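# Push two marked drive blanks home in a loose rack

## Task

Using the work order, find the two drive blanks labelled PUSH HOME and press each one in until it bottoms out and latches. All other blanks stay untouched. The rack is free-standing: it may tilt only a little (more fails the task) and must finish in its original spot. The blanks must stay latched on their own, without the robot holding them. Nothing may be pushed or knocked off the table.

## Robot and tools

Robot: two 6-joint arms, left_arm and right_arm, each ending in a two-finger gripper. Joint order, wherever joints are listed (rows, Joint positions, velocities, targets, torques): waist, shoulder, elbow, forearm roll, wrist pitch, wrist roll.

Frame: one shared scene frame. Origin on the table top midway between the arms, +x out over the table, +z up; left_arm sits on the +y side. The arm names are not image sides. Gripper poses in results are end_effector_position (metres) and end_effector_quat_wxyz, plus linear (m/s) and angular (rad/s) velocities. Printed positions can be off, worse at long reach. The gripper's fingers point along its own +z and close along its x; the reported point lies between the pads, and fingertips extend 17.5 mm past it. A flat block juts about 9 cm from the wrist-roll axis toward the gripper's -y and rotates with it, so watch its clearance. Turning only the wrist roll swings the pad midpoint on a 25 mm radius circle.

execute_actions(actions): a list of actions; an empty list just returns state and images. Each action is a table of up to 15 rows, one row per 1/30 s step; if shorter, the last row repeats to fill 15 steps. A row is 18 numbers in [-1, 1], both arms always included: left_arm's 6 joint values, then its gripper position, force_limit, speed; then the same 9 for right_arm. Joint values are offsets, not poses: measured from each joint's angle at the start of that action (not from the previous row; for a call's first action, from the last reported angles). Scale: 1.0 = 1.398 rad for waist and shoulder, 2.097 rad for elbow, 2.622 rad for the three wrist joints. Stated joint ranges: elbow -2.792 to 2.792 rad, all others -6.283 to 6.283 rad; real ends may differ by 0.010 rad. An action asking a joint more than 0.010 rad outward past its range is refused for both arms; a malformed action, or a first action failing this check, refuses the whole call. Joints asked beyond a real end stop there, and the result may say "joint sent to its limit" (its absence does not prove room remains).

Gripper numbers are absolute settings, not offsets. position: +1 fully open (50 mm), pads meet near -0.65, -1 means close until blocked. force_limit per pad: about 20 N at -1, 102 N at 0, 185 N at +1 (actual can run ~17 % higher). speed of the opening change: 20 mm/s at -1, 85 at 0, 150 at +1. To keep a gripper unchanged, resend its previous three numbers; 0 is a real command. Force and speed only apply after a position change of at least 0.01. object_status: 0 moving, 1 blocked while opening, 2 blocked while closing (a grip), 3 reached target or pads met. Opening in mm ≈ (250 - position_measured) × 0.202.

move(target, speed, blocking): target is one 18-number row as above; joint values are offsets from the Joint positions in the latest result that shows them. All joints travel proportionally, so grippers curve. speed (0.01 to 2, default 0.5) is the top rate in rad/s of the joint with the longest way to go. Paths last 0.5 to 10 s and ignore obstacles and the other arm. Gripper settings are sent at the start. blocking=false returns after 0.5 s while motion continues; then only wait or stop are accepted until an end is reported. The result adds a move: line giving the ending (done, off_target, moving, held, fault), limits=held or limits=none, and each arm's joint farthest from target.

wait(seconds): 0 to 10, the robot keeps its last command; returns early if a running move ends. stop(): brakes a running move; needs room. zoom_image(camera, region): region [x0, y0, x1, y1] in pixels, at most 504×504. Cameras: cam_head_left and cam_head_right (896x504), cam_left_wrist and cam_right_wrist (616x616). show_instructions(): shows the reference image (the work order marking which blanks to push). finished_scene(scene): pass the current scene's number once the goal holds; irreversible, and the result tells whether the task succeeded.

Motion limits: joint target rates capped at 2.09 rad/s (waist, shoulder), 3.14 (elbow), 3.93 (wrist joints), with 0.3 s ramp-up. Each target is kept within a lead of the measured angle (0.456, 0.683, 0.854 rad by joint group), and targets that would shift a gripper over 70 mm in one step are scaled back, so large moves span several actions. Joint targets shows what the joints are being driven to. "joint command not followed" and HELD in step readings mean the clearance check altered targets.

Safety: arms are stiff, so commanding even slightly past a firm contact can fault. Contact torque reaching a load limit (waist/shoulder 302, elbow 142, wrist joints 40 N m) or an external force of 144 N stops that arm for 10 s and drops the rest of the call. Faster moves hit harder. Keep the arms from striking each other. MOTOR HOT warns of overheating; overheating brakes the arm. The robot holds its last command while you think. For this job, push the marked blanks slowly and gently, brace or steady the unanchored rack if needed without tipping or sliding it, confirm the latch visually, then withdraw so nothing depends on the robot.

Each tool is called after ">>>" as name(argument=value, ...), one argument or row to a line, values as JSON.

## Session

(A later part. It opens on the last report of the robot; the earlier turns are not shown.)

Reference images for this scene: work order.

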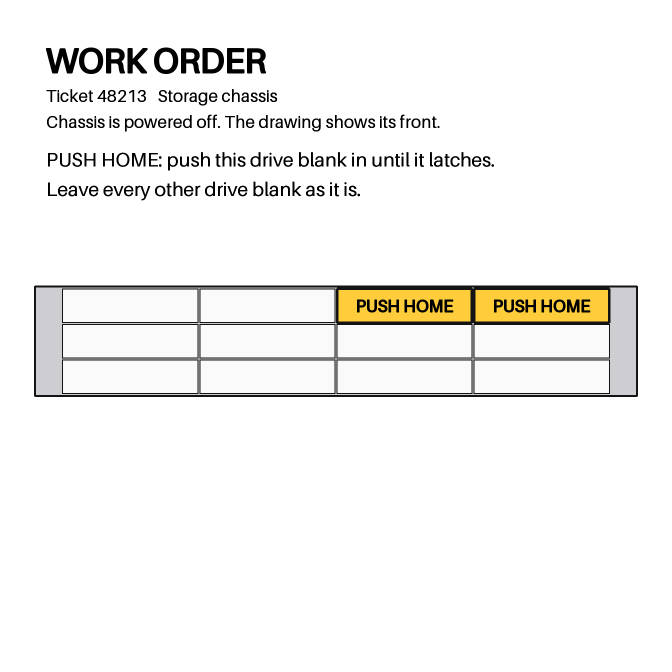

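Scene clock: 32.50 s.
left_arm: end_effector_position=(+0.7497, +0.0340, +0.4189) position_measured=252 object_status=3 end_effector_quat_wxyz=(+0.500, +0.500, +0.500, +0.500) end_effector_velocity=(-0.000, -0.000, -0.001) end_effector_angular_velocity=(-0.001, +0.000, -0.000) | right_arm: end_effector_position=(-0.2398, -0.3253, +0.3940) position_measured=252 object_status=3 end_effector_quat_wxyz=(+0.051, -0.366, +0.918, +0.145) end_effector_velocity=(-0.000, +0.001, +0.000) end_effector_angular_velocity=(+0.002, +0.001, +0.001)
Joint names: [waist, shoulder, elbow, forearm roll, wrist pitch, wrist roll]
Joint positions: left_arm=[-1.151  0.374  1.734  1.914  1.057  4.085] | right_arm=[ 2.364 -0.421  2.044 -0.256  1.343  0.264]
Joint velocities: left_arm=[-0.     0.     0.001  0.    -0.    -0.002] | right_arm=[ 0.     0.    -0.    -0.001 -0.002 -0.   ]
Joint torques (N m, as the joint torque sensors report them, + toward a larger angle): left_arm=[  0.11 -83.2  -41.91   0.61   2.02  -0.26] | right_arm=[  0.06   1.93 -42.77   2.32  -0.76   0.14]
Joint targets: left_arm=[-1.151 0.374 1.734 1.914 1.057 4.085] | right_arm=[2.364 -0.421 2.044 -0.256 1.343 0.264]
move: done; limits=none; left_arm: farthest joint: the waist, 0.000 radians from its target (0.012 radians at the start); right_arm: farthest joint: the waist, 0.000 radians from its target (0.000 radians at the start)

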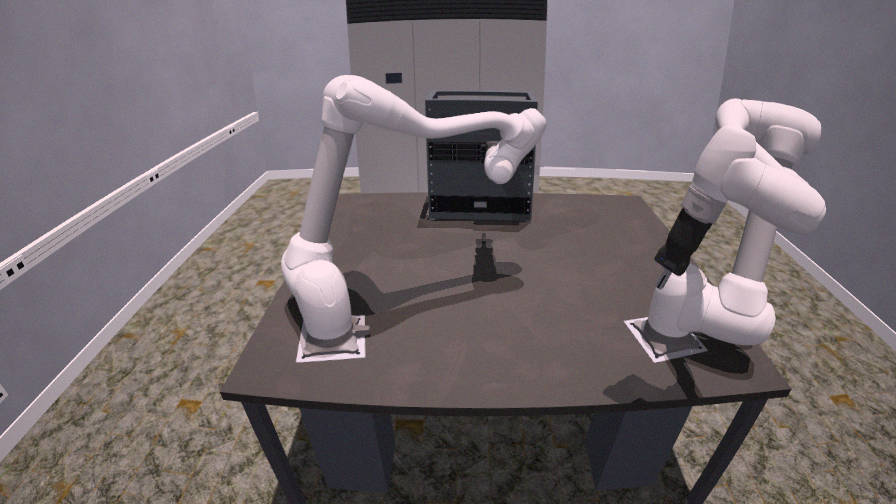

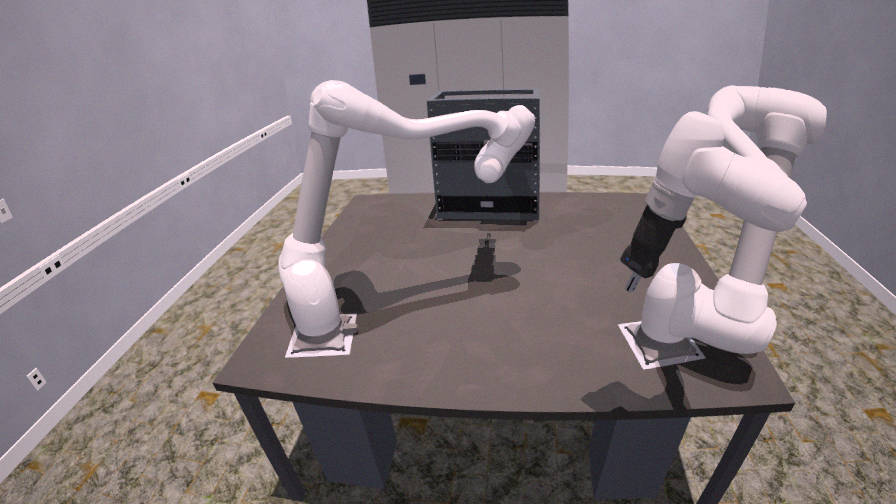

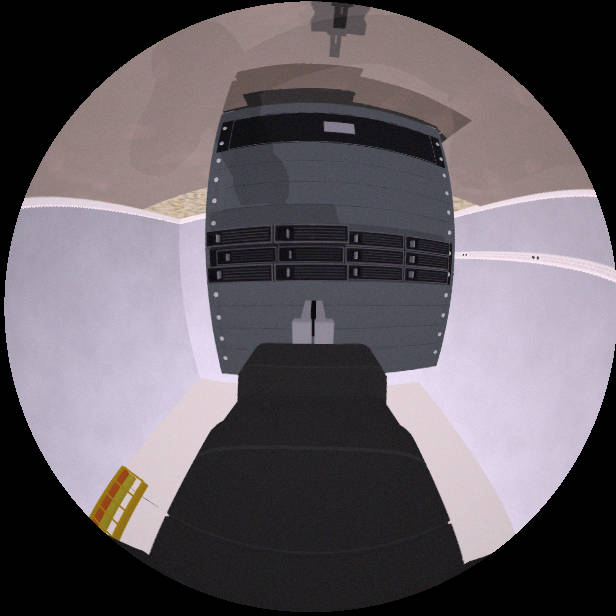

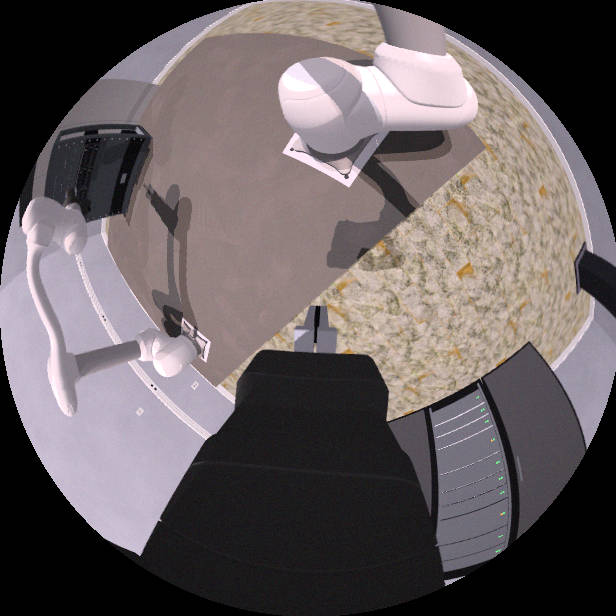

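>>> move(
  target=[0.0471,0.0419,-0.0365,0.0135,-0.0230,-0.0019,-1,-0.5,0, 0,0,0,0,0,0,-1,-0.5,0],
  speed=0.05,
)

>>> zoom_image(
  camera="cam_left_wrist",
  region=[108, 150, 508, 400],
)

Scene clock: 37.27 s.
left_arm: end_effector_position=(+0.8096, +0.0334, +0.4133) position_measured=252 object_status=3 end_effector_quat_wxyz=(+0.501, +0.500, +0.500, +0.499) end_effector_velocity=(+0.000, +0.000, -0.000) end_effector_angular_velocity=(+0.000, +0.000, +0.001) | right_arm: end_effector_position=(-0.2398, -0.3253, +0.3940) position_measured=252 object_status=3 end_effector_quat_wxyz=(+0.051, -0.366, +0.918, +0.145) end_effector_velocity=(-0.000, +0.000, +0.001) end_effector_angular_velocity=(+0.002, +0.001, +0.001)
Joint names: [waist, shoulder, elbow, forearm roll, wrist pitch, wrist roll]
Joint positions: left_arm=[-1.085  0.433  1.657  1.949  0.997  4.08 ] | right_arm=[ 2.364 -0.421  2.044 -0.256  1.343  0.264]
Joint velocities: left_arm=[ 0.     0.    -0.    -0.     0.     0.001] | right_arm=[ 0.    -0.    -0.001 -0.001 -0.001 -0.001]
Joint torques (N m, as the joint torque sensors report them, + toward a larger angle): left_arm=[  1.82 -90.55 -42.69   0.37   2.17  -0.13] | right_arm=[  1.01   2.21 -42.51   2.48  -0.53   0.24]
Joint targets: left_arm=[-1.085 0.433 1.657 1.949 0.997 4.080] | right_arm=[2.364 -0.421 2.044 -0.256 1.343 0.264]
move: done; limits=none; left_arm: farthest joint: the waist, 0.000 radians from its target (0.066 radians at the start); right_arm: farthest joint: the waist, 0.000 radians from its target (0.000 radians at the start)

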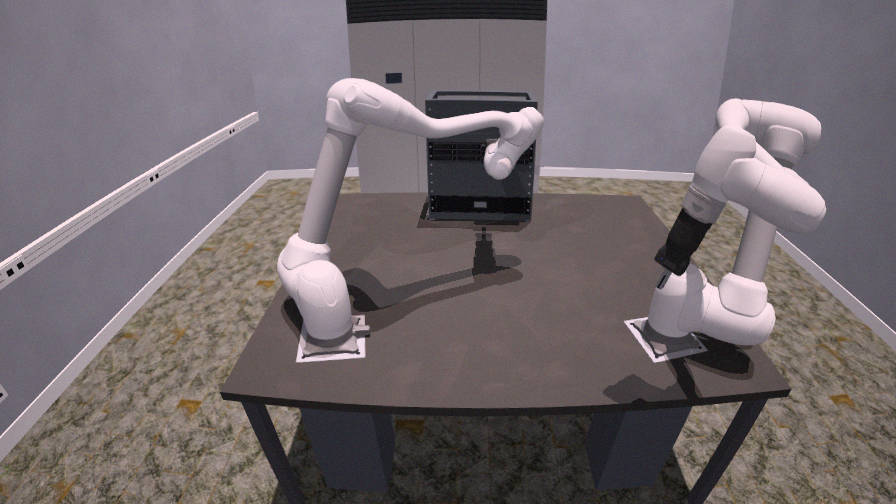

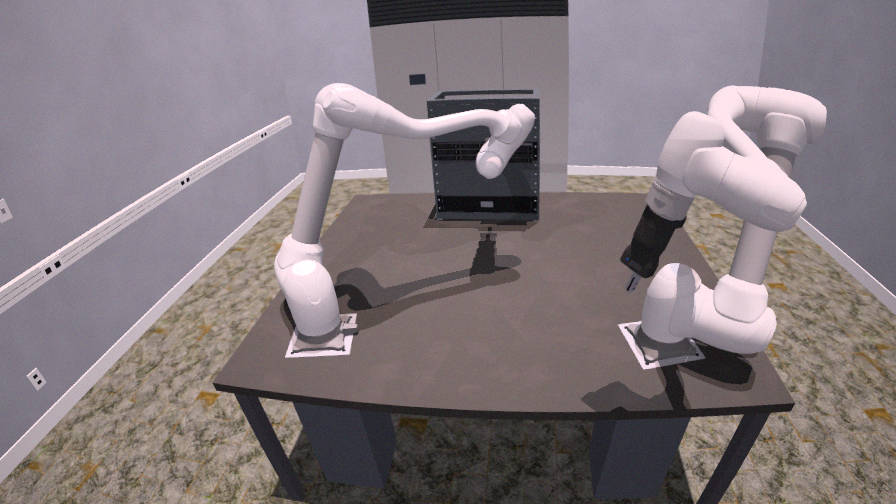

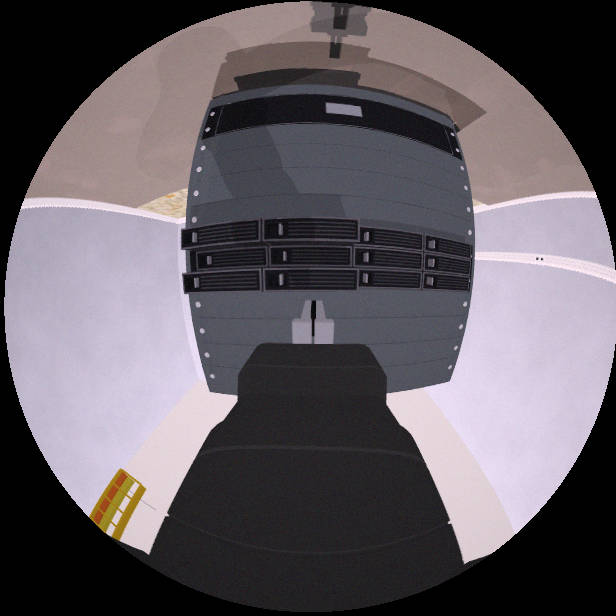

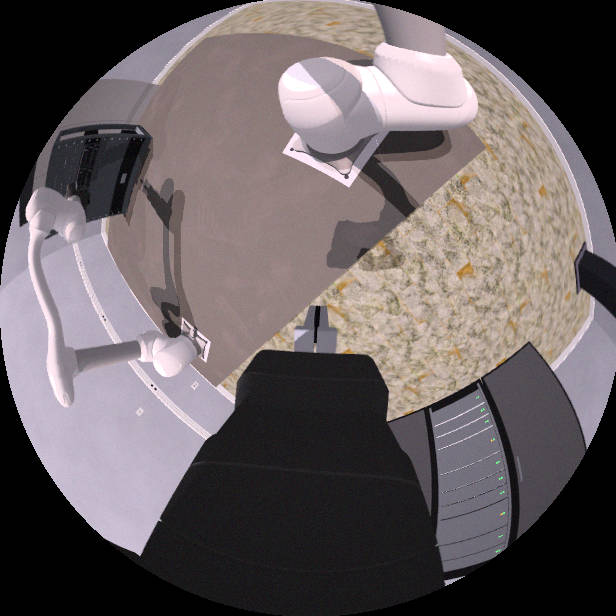

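Region (108, 150, 508, 400) of cam_left_wrist's 616x616 image, scaled by 1.260, with more detail than that image has; it fills the top 315 rows of this view, and the rest is white.

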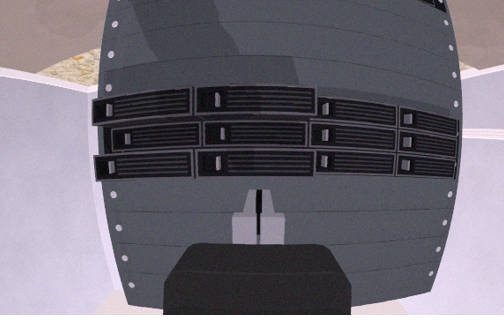

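>>> move(
  target=[0.0290,0.0273,-0.0283,0.0058,-0.0156,0.0030,-1,-0.5,0, 0,0,0,0,0,0,-1,-0.5,0],
  speed=0.03,
)

>>> zoom_image(
  camera="cam_left_wrist",
  region=[108, 150, 508, 400],
)

Scene clock: 46.20 s.
left_arm: end_effector_position=(+0.8497, +0.0334, +0.4132) position_measured=252 object_status=3 end_effector_quat_wxyz=(+0.500, +0.500, +0.500, +0.499) end_effector_velocity=(+0.000, +0.001, +0.000) end_effector_angular_velocity=(+0.001, -0.001, +0.002) | right_arm: end_effector_position=(-0.2398, -0.3253, +0.3940) position_measured=252 object_status=3 end_effector_quat_wxyz=(+0.051, -0.366, +0.918, +0.145) end_effector_velocity=(+0.000, +0.000, -0.000) end_effector_angular_velocity=(+0.001, -0.001, +0.000)
Joint names: [waist, shoulder, elbow, forearm roll, wrist pitch, wrist roll]
Joint positions: left_arm=[-1.045  0.471  1.598  1.964  0.956  4.088] | right_arm=[ 2.364 -0.421  2.044 -0.256  1.343  0.264]
Joint velocities: left_arm=[ 0.     0.    -0.     0.     0.002  0.001] | right_arm=[-0.     0.     0.    -0.001 -0.     0.   ]
Joint torques (N m, as the joint torque sensors report them, + toward a larger angle): left_arm=[  1.89 -94.17 -42.77   0.32   1.99  -0.16] | right_arm=[  0.09   1.39 -42.95   2.52  -0.8    0.19]
Joint targets: left_arm=[-1.045 0.471 1.598 1.964 0.956 4.088] | right_arm=[2.364 -0.421 2.044 -0.256 1.343 0.264]
move: done; limits=none; left_arm: farthest joint: the waist, 0.000 radians from its target (0.041 radians at the start); right_arm: farthest joint: the waist, 0.000 radians from its target (0.000 radians at the start)

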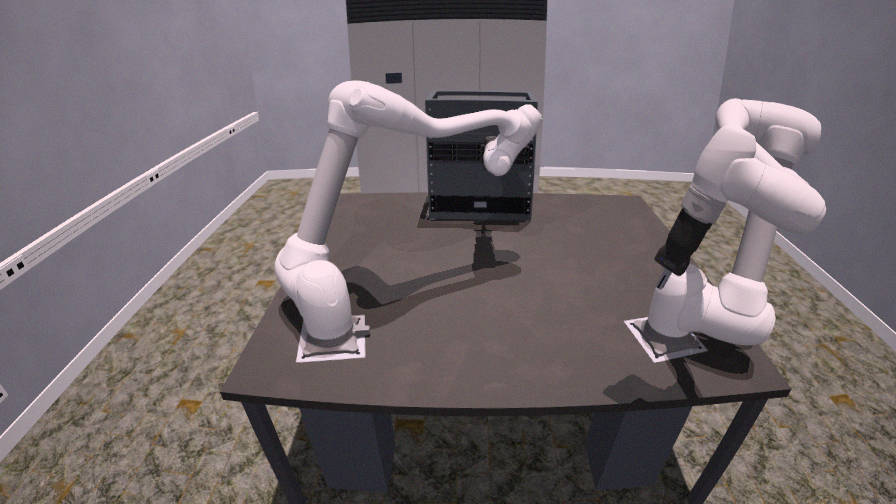

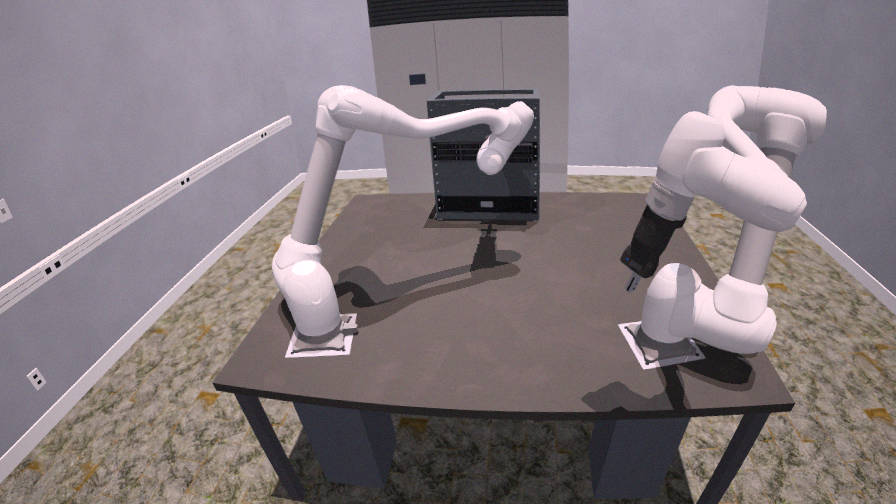

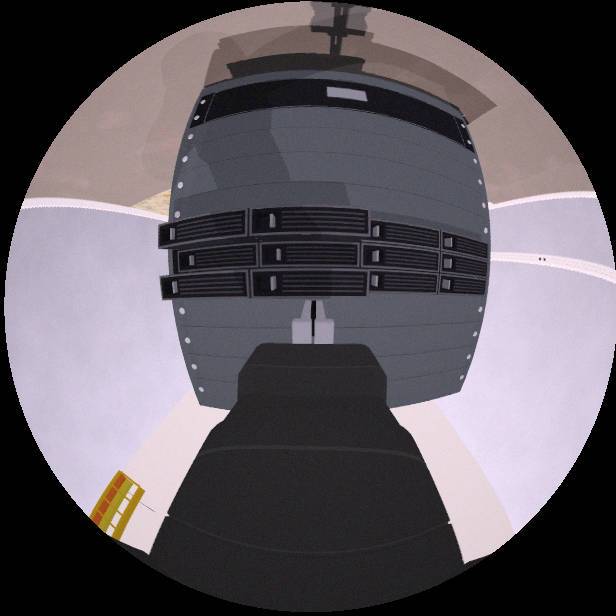

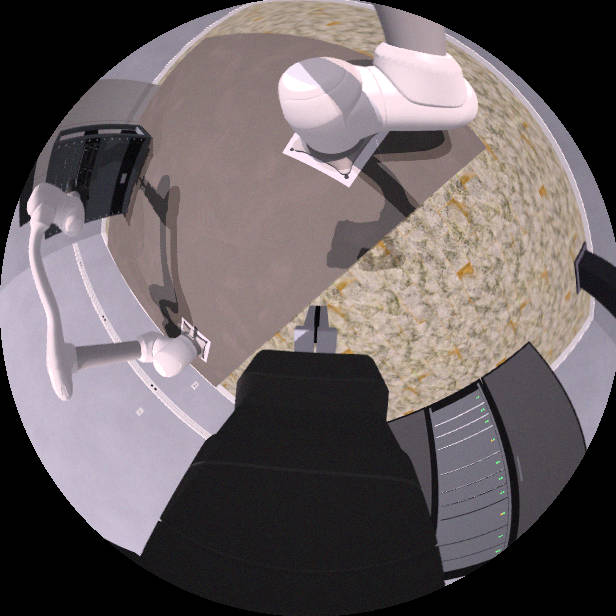

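Region (108, 150, 508, 400) of cam_left_wrist's 616x616 image, scaled by 1.260, with more detail than that image has; it fills the top 315 rows of this view, and the rest is white.

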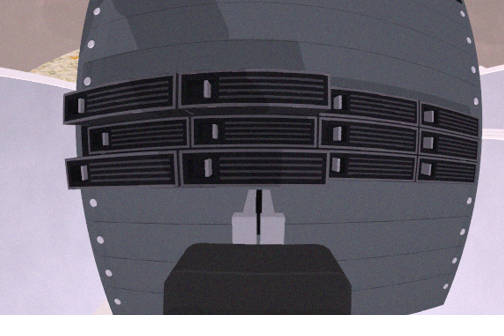

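>>> move(
  target=[0,0.0094,0.0067,0.0060,0.0035,-0.0119,-1,-0.5,0, 0,0,0,0,0,0,-1,-0.5,0],
  speed=0.04,
)

>>> zoom_image(
  camera="cam_left_wrist",
  region=[108, 150, 508, 400],
)

Scene clock: 61.40 s.
left_arm: end_effector_position=(+0.8502, +0.0334, +0.4093) position_measured=252 object_status=3 end_effector_quat_wxyz=(+0.503, +0.497, +0.499, +0.501) end_effector_velocity=(-0.000, -0.001, -0.001) end_effector_angular_velocity=(-0.000, +0.001, -0.001) | right_arm: end_effector_position=(-0.2398, -0.3253, +0.3940) position_measured=252 object_status=3 end_effector_quat_wxyz=(+0.051, -0.366, +0.918, +0.145) end_effector_velocity=(-0.001, +0.000, +0.000) end_effector_angular_velocity=(-0.000, +0.002, -0.000)
Joint names: [waist, shoulder, elbow, forearm roll, wrist pitch, wrist roll]
Joint positions: left_arm=[-1.045  0.476  1.602  1.979  0.966  4.069] | right_arm=[ 2.364 -0.421  2.044 -0.256  1.343  0.264]
Joint velocities: left_arm=[-0.     0.001 -0.     0.    -0.    -0.001] | right_arm=[ 0.     0.    -0.001  0.001 -0.001  0.001]
Joint torques (N m, as the joint torque sensors report them, + toward a larger angle): left_arm=[  4.07 -77.66 -29.81  -3.75  -0.41   0.05] | right_arm=[ -0.01   2.18 -42.82   2.35  -0.77   0.37]
Joint targets: left_arm=[-1.045 0.477 1.602 1.978 0.966 4.069] | right_arm=[2.364 -0.421 2.044 -0.256 1.343 0.264]
FORCE FAULT: contact force on the left arm reached its limit, and that arm stopped for 10 seconds. The contact can be on any part of that arm, not only on its tool. That time counts as 19 of the actions that you can send in this scene. That arm's remaining commands of this call were not run. That arm holds still and accepts commands again. Move the arm away from the contact; if what it grips holds it there, let go first. Pushing or pulling that hard again can fault the arm again.
move: fault (left_arm); limits=none; left_arm: farthest joint: the wrist roll, 0.012 radians from its target (0.031 radians at the start); right_arm: farthest joint: the waist, 0.000 radians from its target (0.000 radians at the start)

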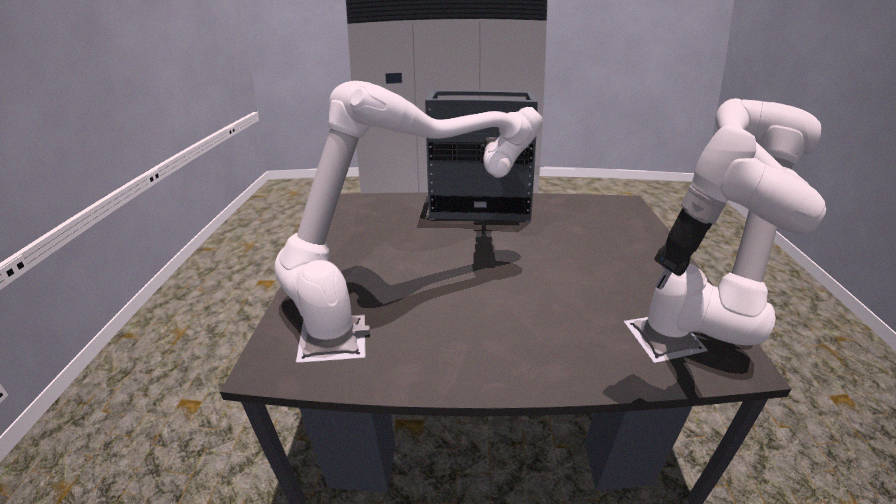

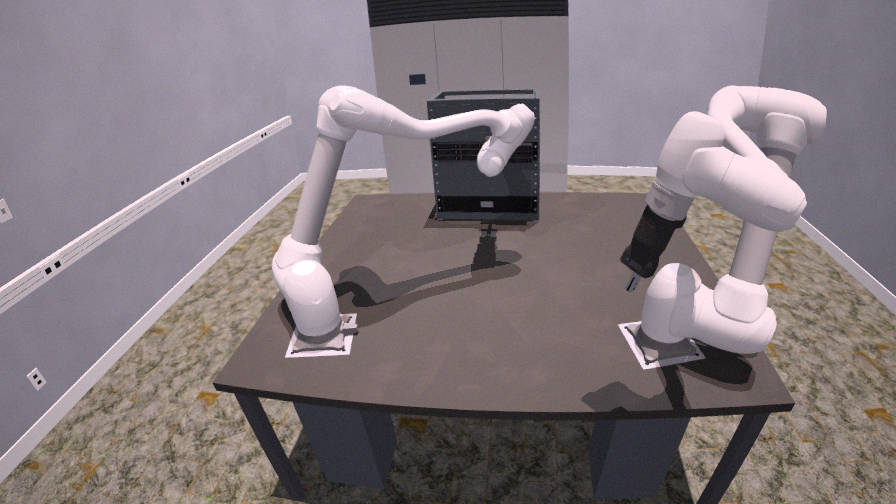

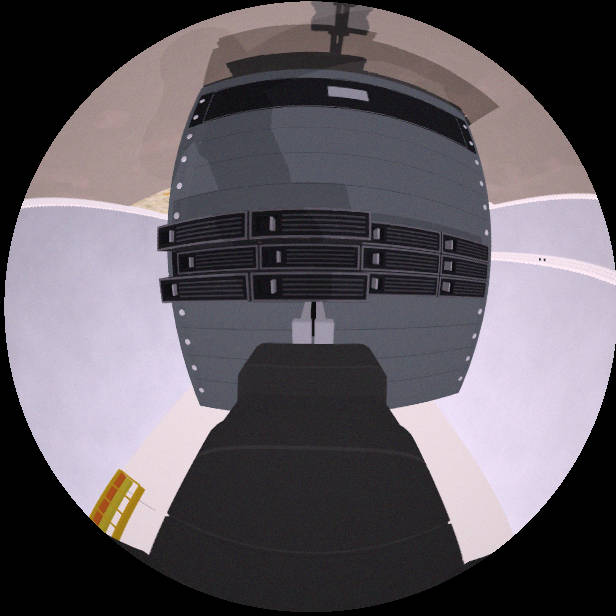

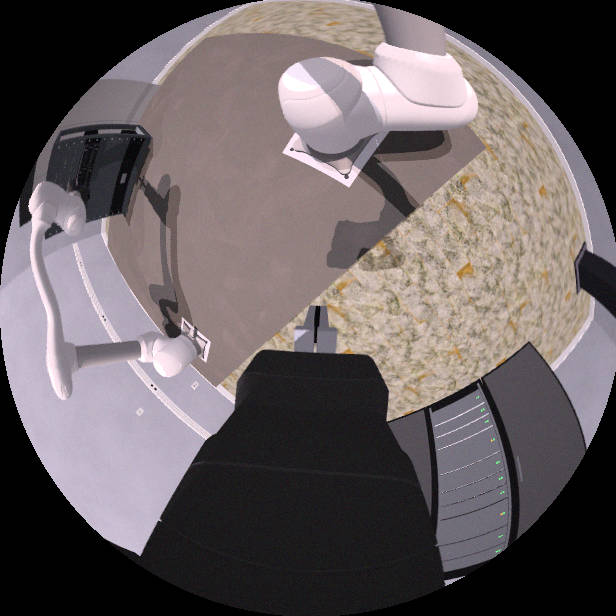

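Region (108, 150, 508, 400) of cam_left_wrist's 616x616 image, scaled by 1.260, with more detail than that image has; it fills the top 315 rows of this view, and the rest is white.

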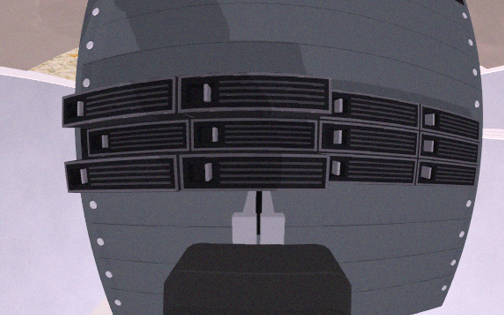

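>>> move(
  target=[-0.0762,-0.0730,0.0625,-0.0251,0.0345,0.0062,-1,-0.5,0, 0,0,0,0,0,0,-1,-0.5,0],
  speed=0.1,
)

Scene clock: 65.63 s.
left_arm: end_effector_position=(+0.7497, +0.0337, +0.4185) position_measured=252 object_status=3 end_effector_quat_wxyz=(+0.500, +0.500, +0.500, +0.500) end_effector_velocity=(+0.000, +0.001, -0.000) end_effector_angular_velocity=(+0.000, -0.001, +0.002) | right_arm: end_effector_position=(-0.2398, -0.3253, +0.3940) position_measured=252 object_status=3 end_effector_quat_wxyz=(+0.051, -0.366, +0.918, +0.145) end_effector_velocity=(+0.001, +0.000, -0.000) end_effector_angular_velocity=(+0.001, -0.002, -0.000)
Joint names: [waist, shoulder, elbow, forearm roll, wrist pitch, wrist roll]
Joint positions: left_arm=[-1.151  0.374  1.733  1.913  1.056  4.085] | right_arm=[ 2.364 -0.421  2.044 -0.256  1.343  0.264]
Joint velocities: left_arm=[ 0.     0.     0.     0.     0.002 -0.001] | right_arm=[ 0.    -0.     0.001 -0.001  0.     0.   ]
Joint torques (N m, as the joint torque sensors report them, + toward a larger angle): left_arm=[  1.94 -83.21 -41.9    0.79   2.12  -0.09] | right_arm=[ -0.87   0.28 -42.39   2.64  -0.8    0.25]
Joint targets: left_arm=[-1.151 0.374 1.733 1.913 1.056 4.085] | right_arm=[2.364 -0.421 2.044 -0.256 1.343 0.264]
move: done; limits=none; left_arm: farthest joint: the waist, 0.000 radians from its target (0.107 radians at the start); right_arm: farthest joint: the waist, 0.000 radians from its target (0.000 radians at the start)

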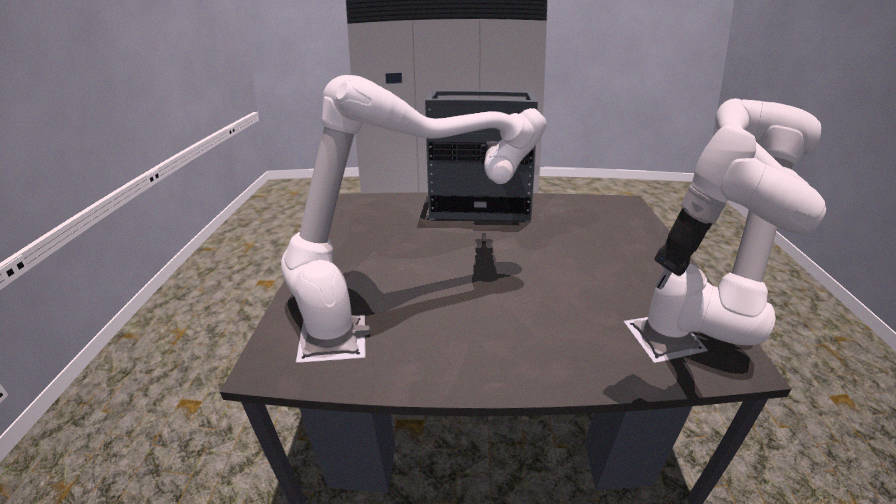

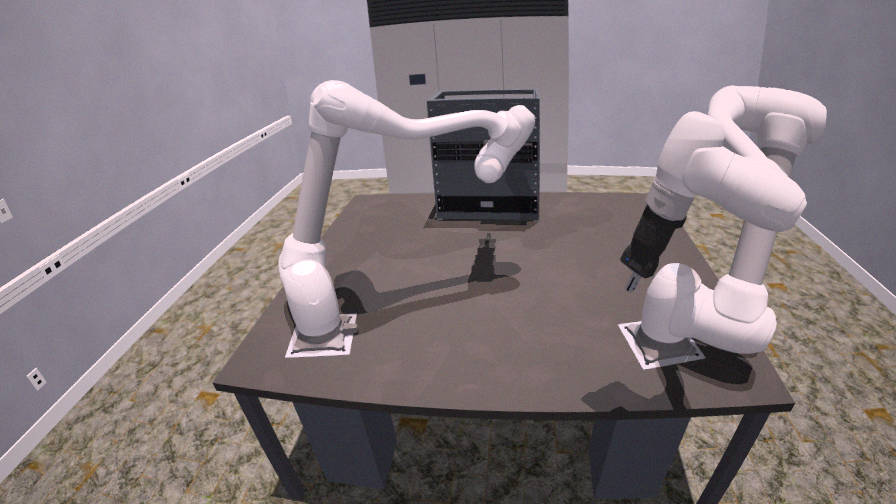

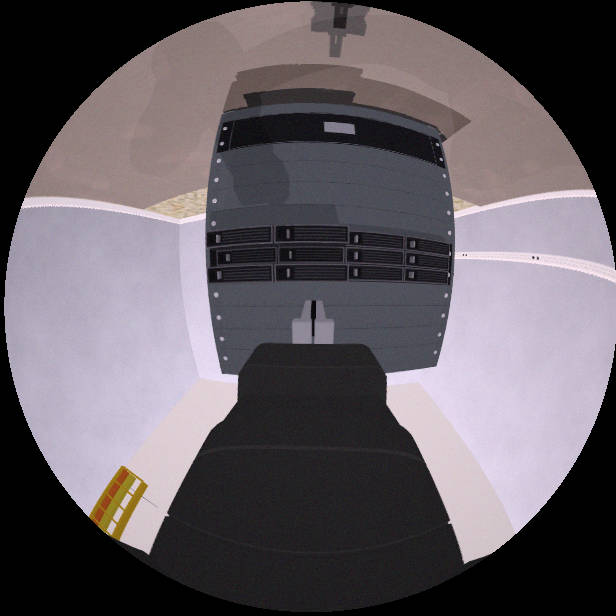

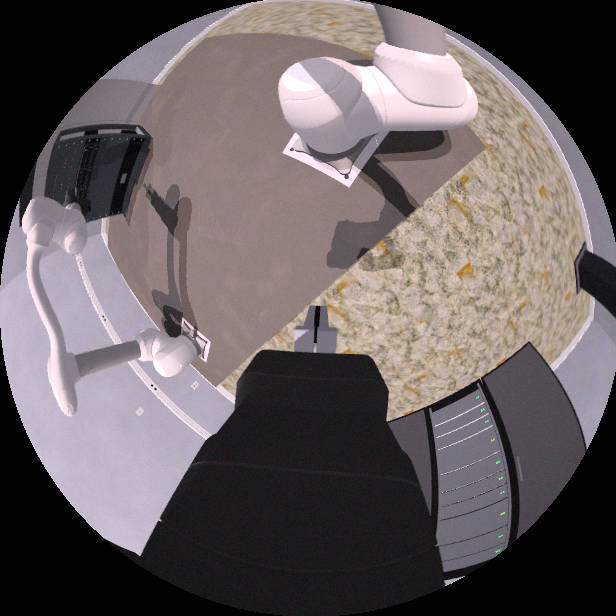

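>>> move(
  target=[0.0079,0.0286,0.0077,0.0144,0.0043,-0.0244,-1,-0.5,0, 0,0,0,0,0,0,-1,-0.5,0],
  speed=0.15,
)

>>> zoom_image(
  camera="cam_left_wrist",
  region=[108, 150, 508, 400],
)

Scene clock: 68.83 s.
left_arm: end_effector_position=(+0.7594, +0.0335, +0.3827) position_measured=252 object_status=3 end_effector_quat_wxyz=(+0.500, +0.500, +0.500, +0.500) end_effector_velocity=(+0.000, +0.000, +0.000) end_effector_angular_velocity=(-0.001, +0.000, -0.000) | right_arm: end_effector_position=(-0.2398, -0.3253, +0.3940) position_measured=252 object_status=3 end_effector_quat_wxyz=(+0.051, -0.366, +0.918, +0.145) end_effector_velocity=(-0.000, -0.000, -0.000) end_effector_angular_velocity=(-0.002, +0.000, +0.000)
Joint names: [waist, shoulder, elbow, forearm roll, wrist pitch, wrist roll]
Joint positions: left_arm=[-1.14   0.414  1.749  1.95   1.068  4.021] | right_arm=[ 2.364 -0.421  2.044 -0.256  1.343  0.264]
Joint velocities: left_arm=[ 0.    -0.    -0.    -0.    -0.001 -0.   ] | right_arm=[-0.     0.    -0.     0.002  0.001 -0.   ]
Joint torques (N m, as the joint torque sensors report them, + toward a larger angle): left_arm=[  1.38 -86.35 -40.49   0.45   2.39   0.01] | right_arm=[ -0.67   1.79 -42.63   2.37  -0.76   0.36]
Joint targets: left_arm=[-1.140 0.414 1.749 1.950 1.068 4.021] | right_arm=[2.364 -0.421 2.044 -0.256 1.343 0.264]
move: done; limits=none; left_arm: farthest joint: the waist, 0.000 radians from its target (0.011 radians at the start); right_arm: farthest joint: the waist, 0.000 radians from its target (0.000 radians at the start)

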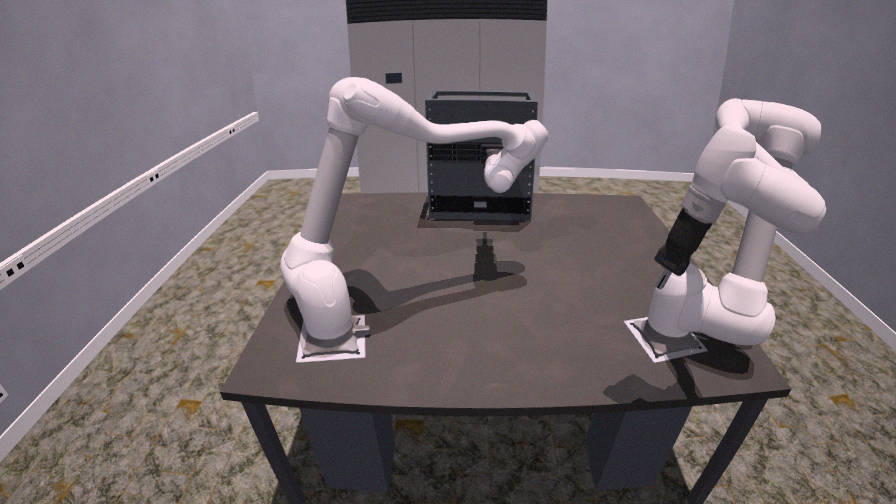

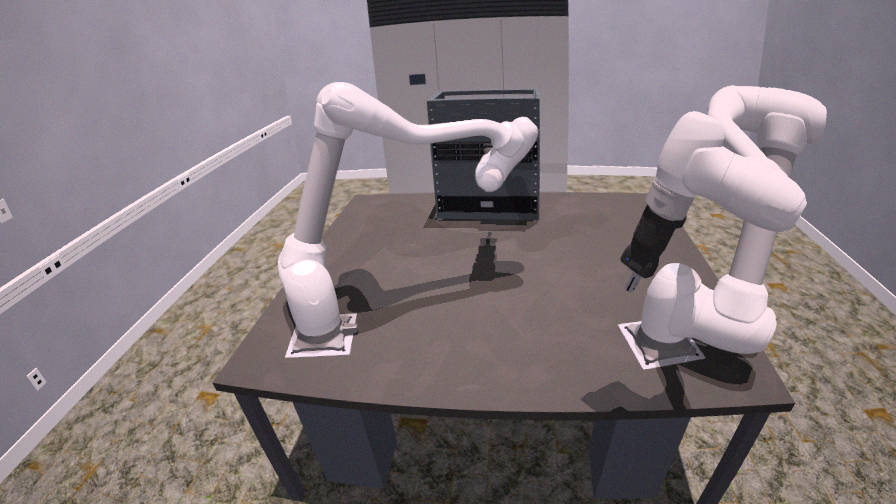

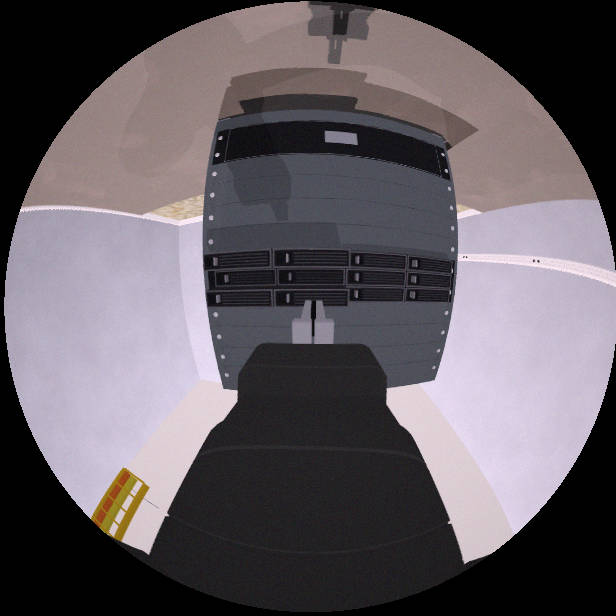

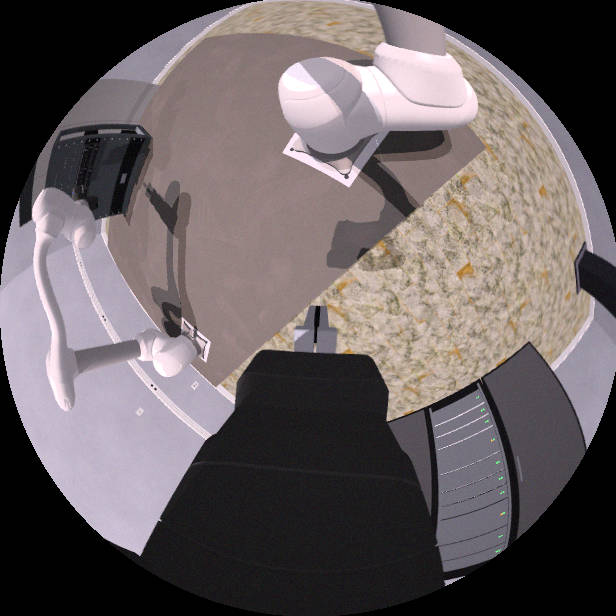

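Region (108, 150, 508, 400) of cam_left_wrist's 616x616 image, scaled by 1.260, with more detail than that image has; it fills the top 315 rows of this view, and the rest is white.

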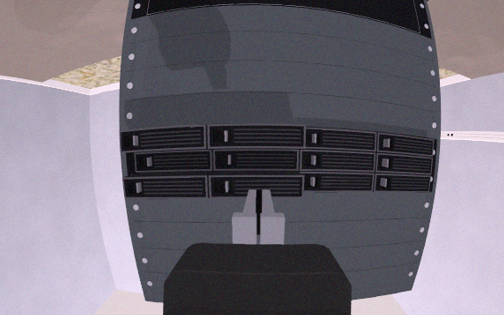

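>>> move(
  target=[0.0545,0.0458,-0.0490,0.0134,-0.0286,0.0048,-1,-0.5,0, 0,0,0,0,0,0,-1,-0.5,0],
  speed=0.03,
)

>>> zoom_image(
  camera="cam_left_wrist",
  region=[108, 150, 508, 400],
)

Scene clock: 75.13 s.
left_arm: end_effector_position=(+0.8313, +0.0320, +0.3836) position_measured=252 object_status=3 end_effector_quat_wxyz=(+0.500, +0.501, +0.500, +0.499) end_effector_velocity=(-0.000, -0.000, -0.000) end_effector_angular_velocity=(-0.001, +0.000, +0.000) | right_arm: end_effector_position=(-0.2398, -0.3253, +0.3940) position_measured=252 object_status=3 end_effector_quat_wxyz=(+0.051, -0.366, +0.918, +0.145) end_effector_velocity=(+0.001, -0.000, +0.000) end_effector_angular_velocity=(-0.001, -0.001, -0.000)
Joint names: [waist, shoulder, elbow, forearm roll, wrist pitch, wrist roll]
Joint positions: left_arm=[-1.064  0.478  1.647  1.986  0.993  4.034] | right_arm=[ 2.364 -0.421  2.044 -0.256  1.343  0.264]
Joint velocities: left_arm=[-0.     0.     0.    -0.    -0.    -0.001] | right_arm=[ 0.    -0.    -0.     0.     0.002 -0.   ]
Joint torques (N m, as the joint torque sensors report them, + toward a larger angle): left_arm=[  1.82 -93.18 -41.01   0.25   2.2   -0.08] | right_arm=[ -0.32   1.86 -43.     2.64  -0.83   0.31]
Joint targets: left_arm=[-1.064 0.478 1.647 1.986 0.993 4.034] | right_arm=[2.364 -0.421 2.044 -0.256 1.343 0.264]
move: done; limits=none; left_arm: farthest joint: the waist, 0.000 radians from its target (0.076 radians at the start); right_arm: farthest joint: the waist, 0.000 radians from its target (0.000 radians at the start)

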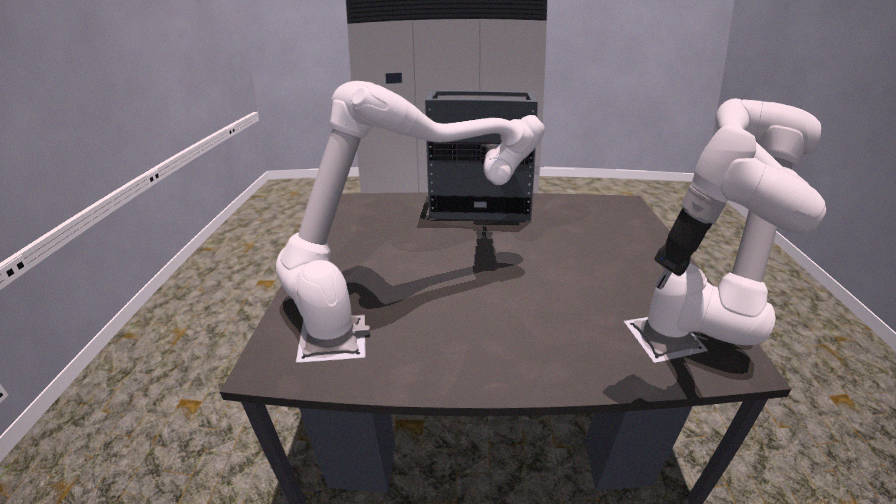

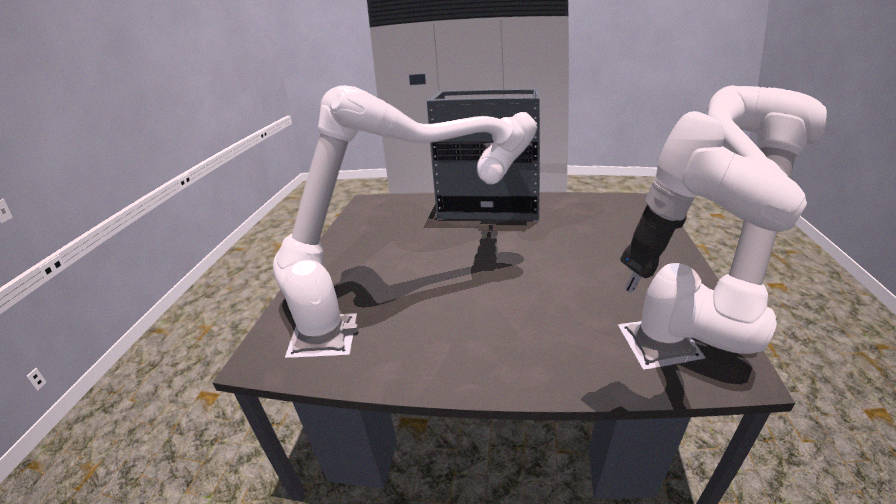

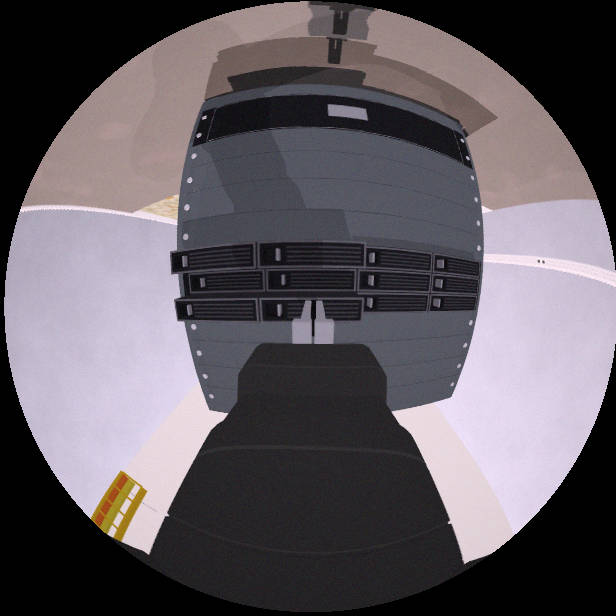

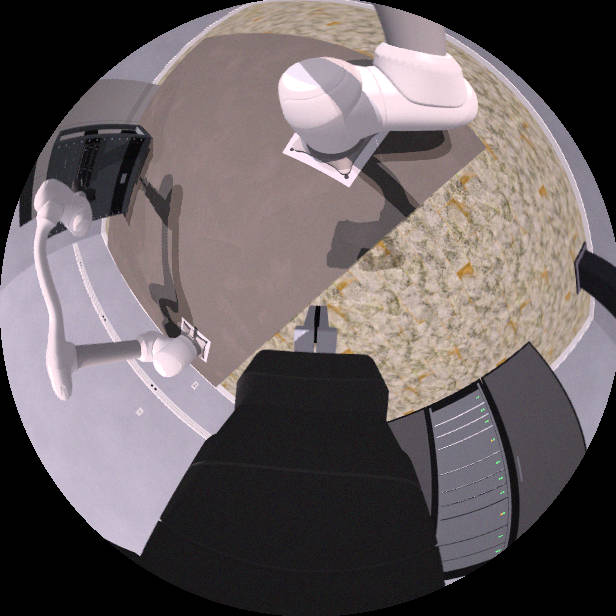

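Region (108, 150, 508, 400) of cam_left_wrist's 616x616 image, scaled by 1.260, with more detail than that image has; it fills the top 315 rows of this view, and the rest is white.

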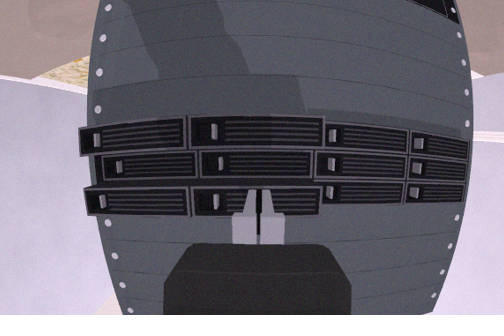

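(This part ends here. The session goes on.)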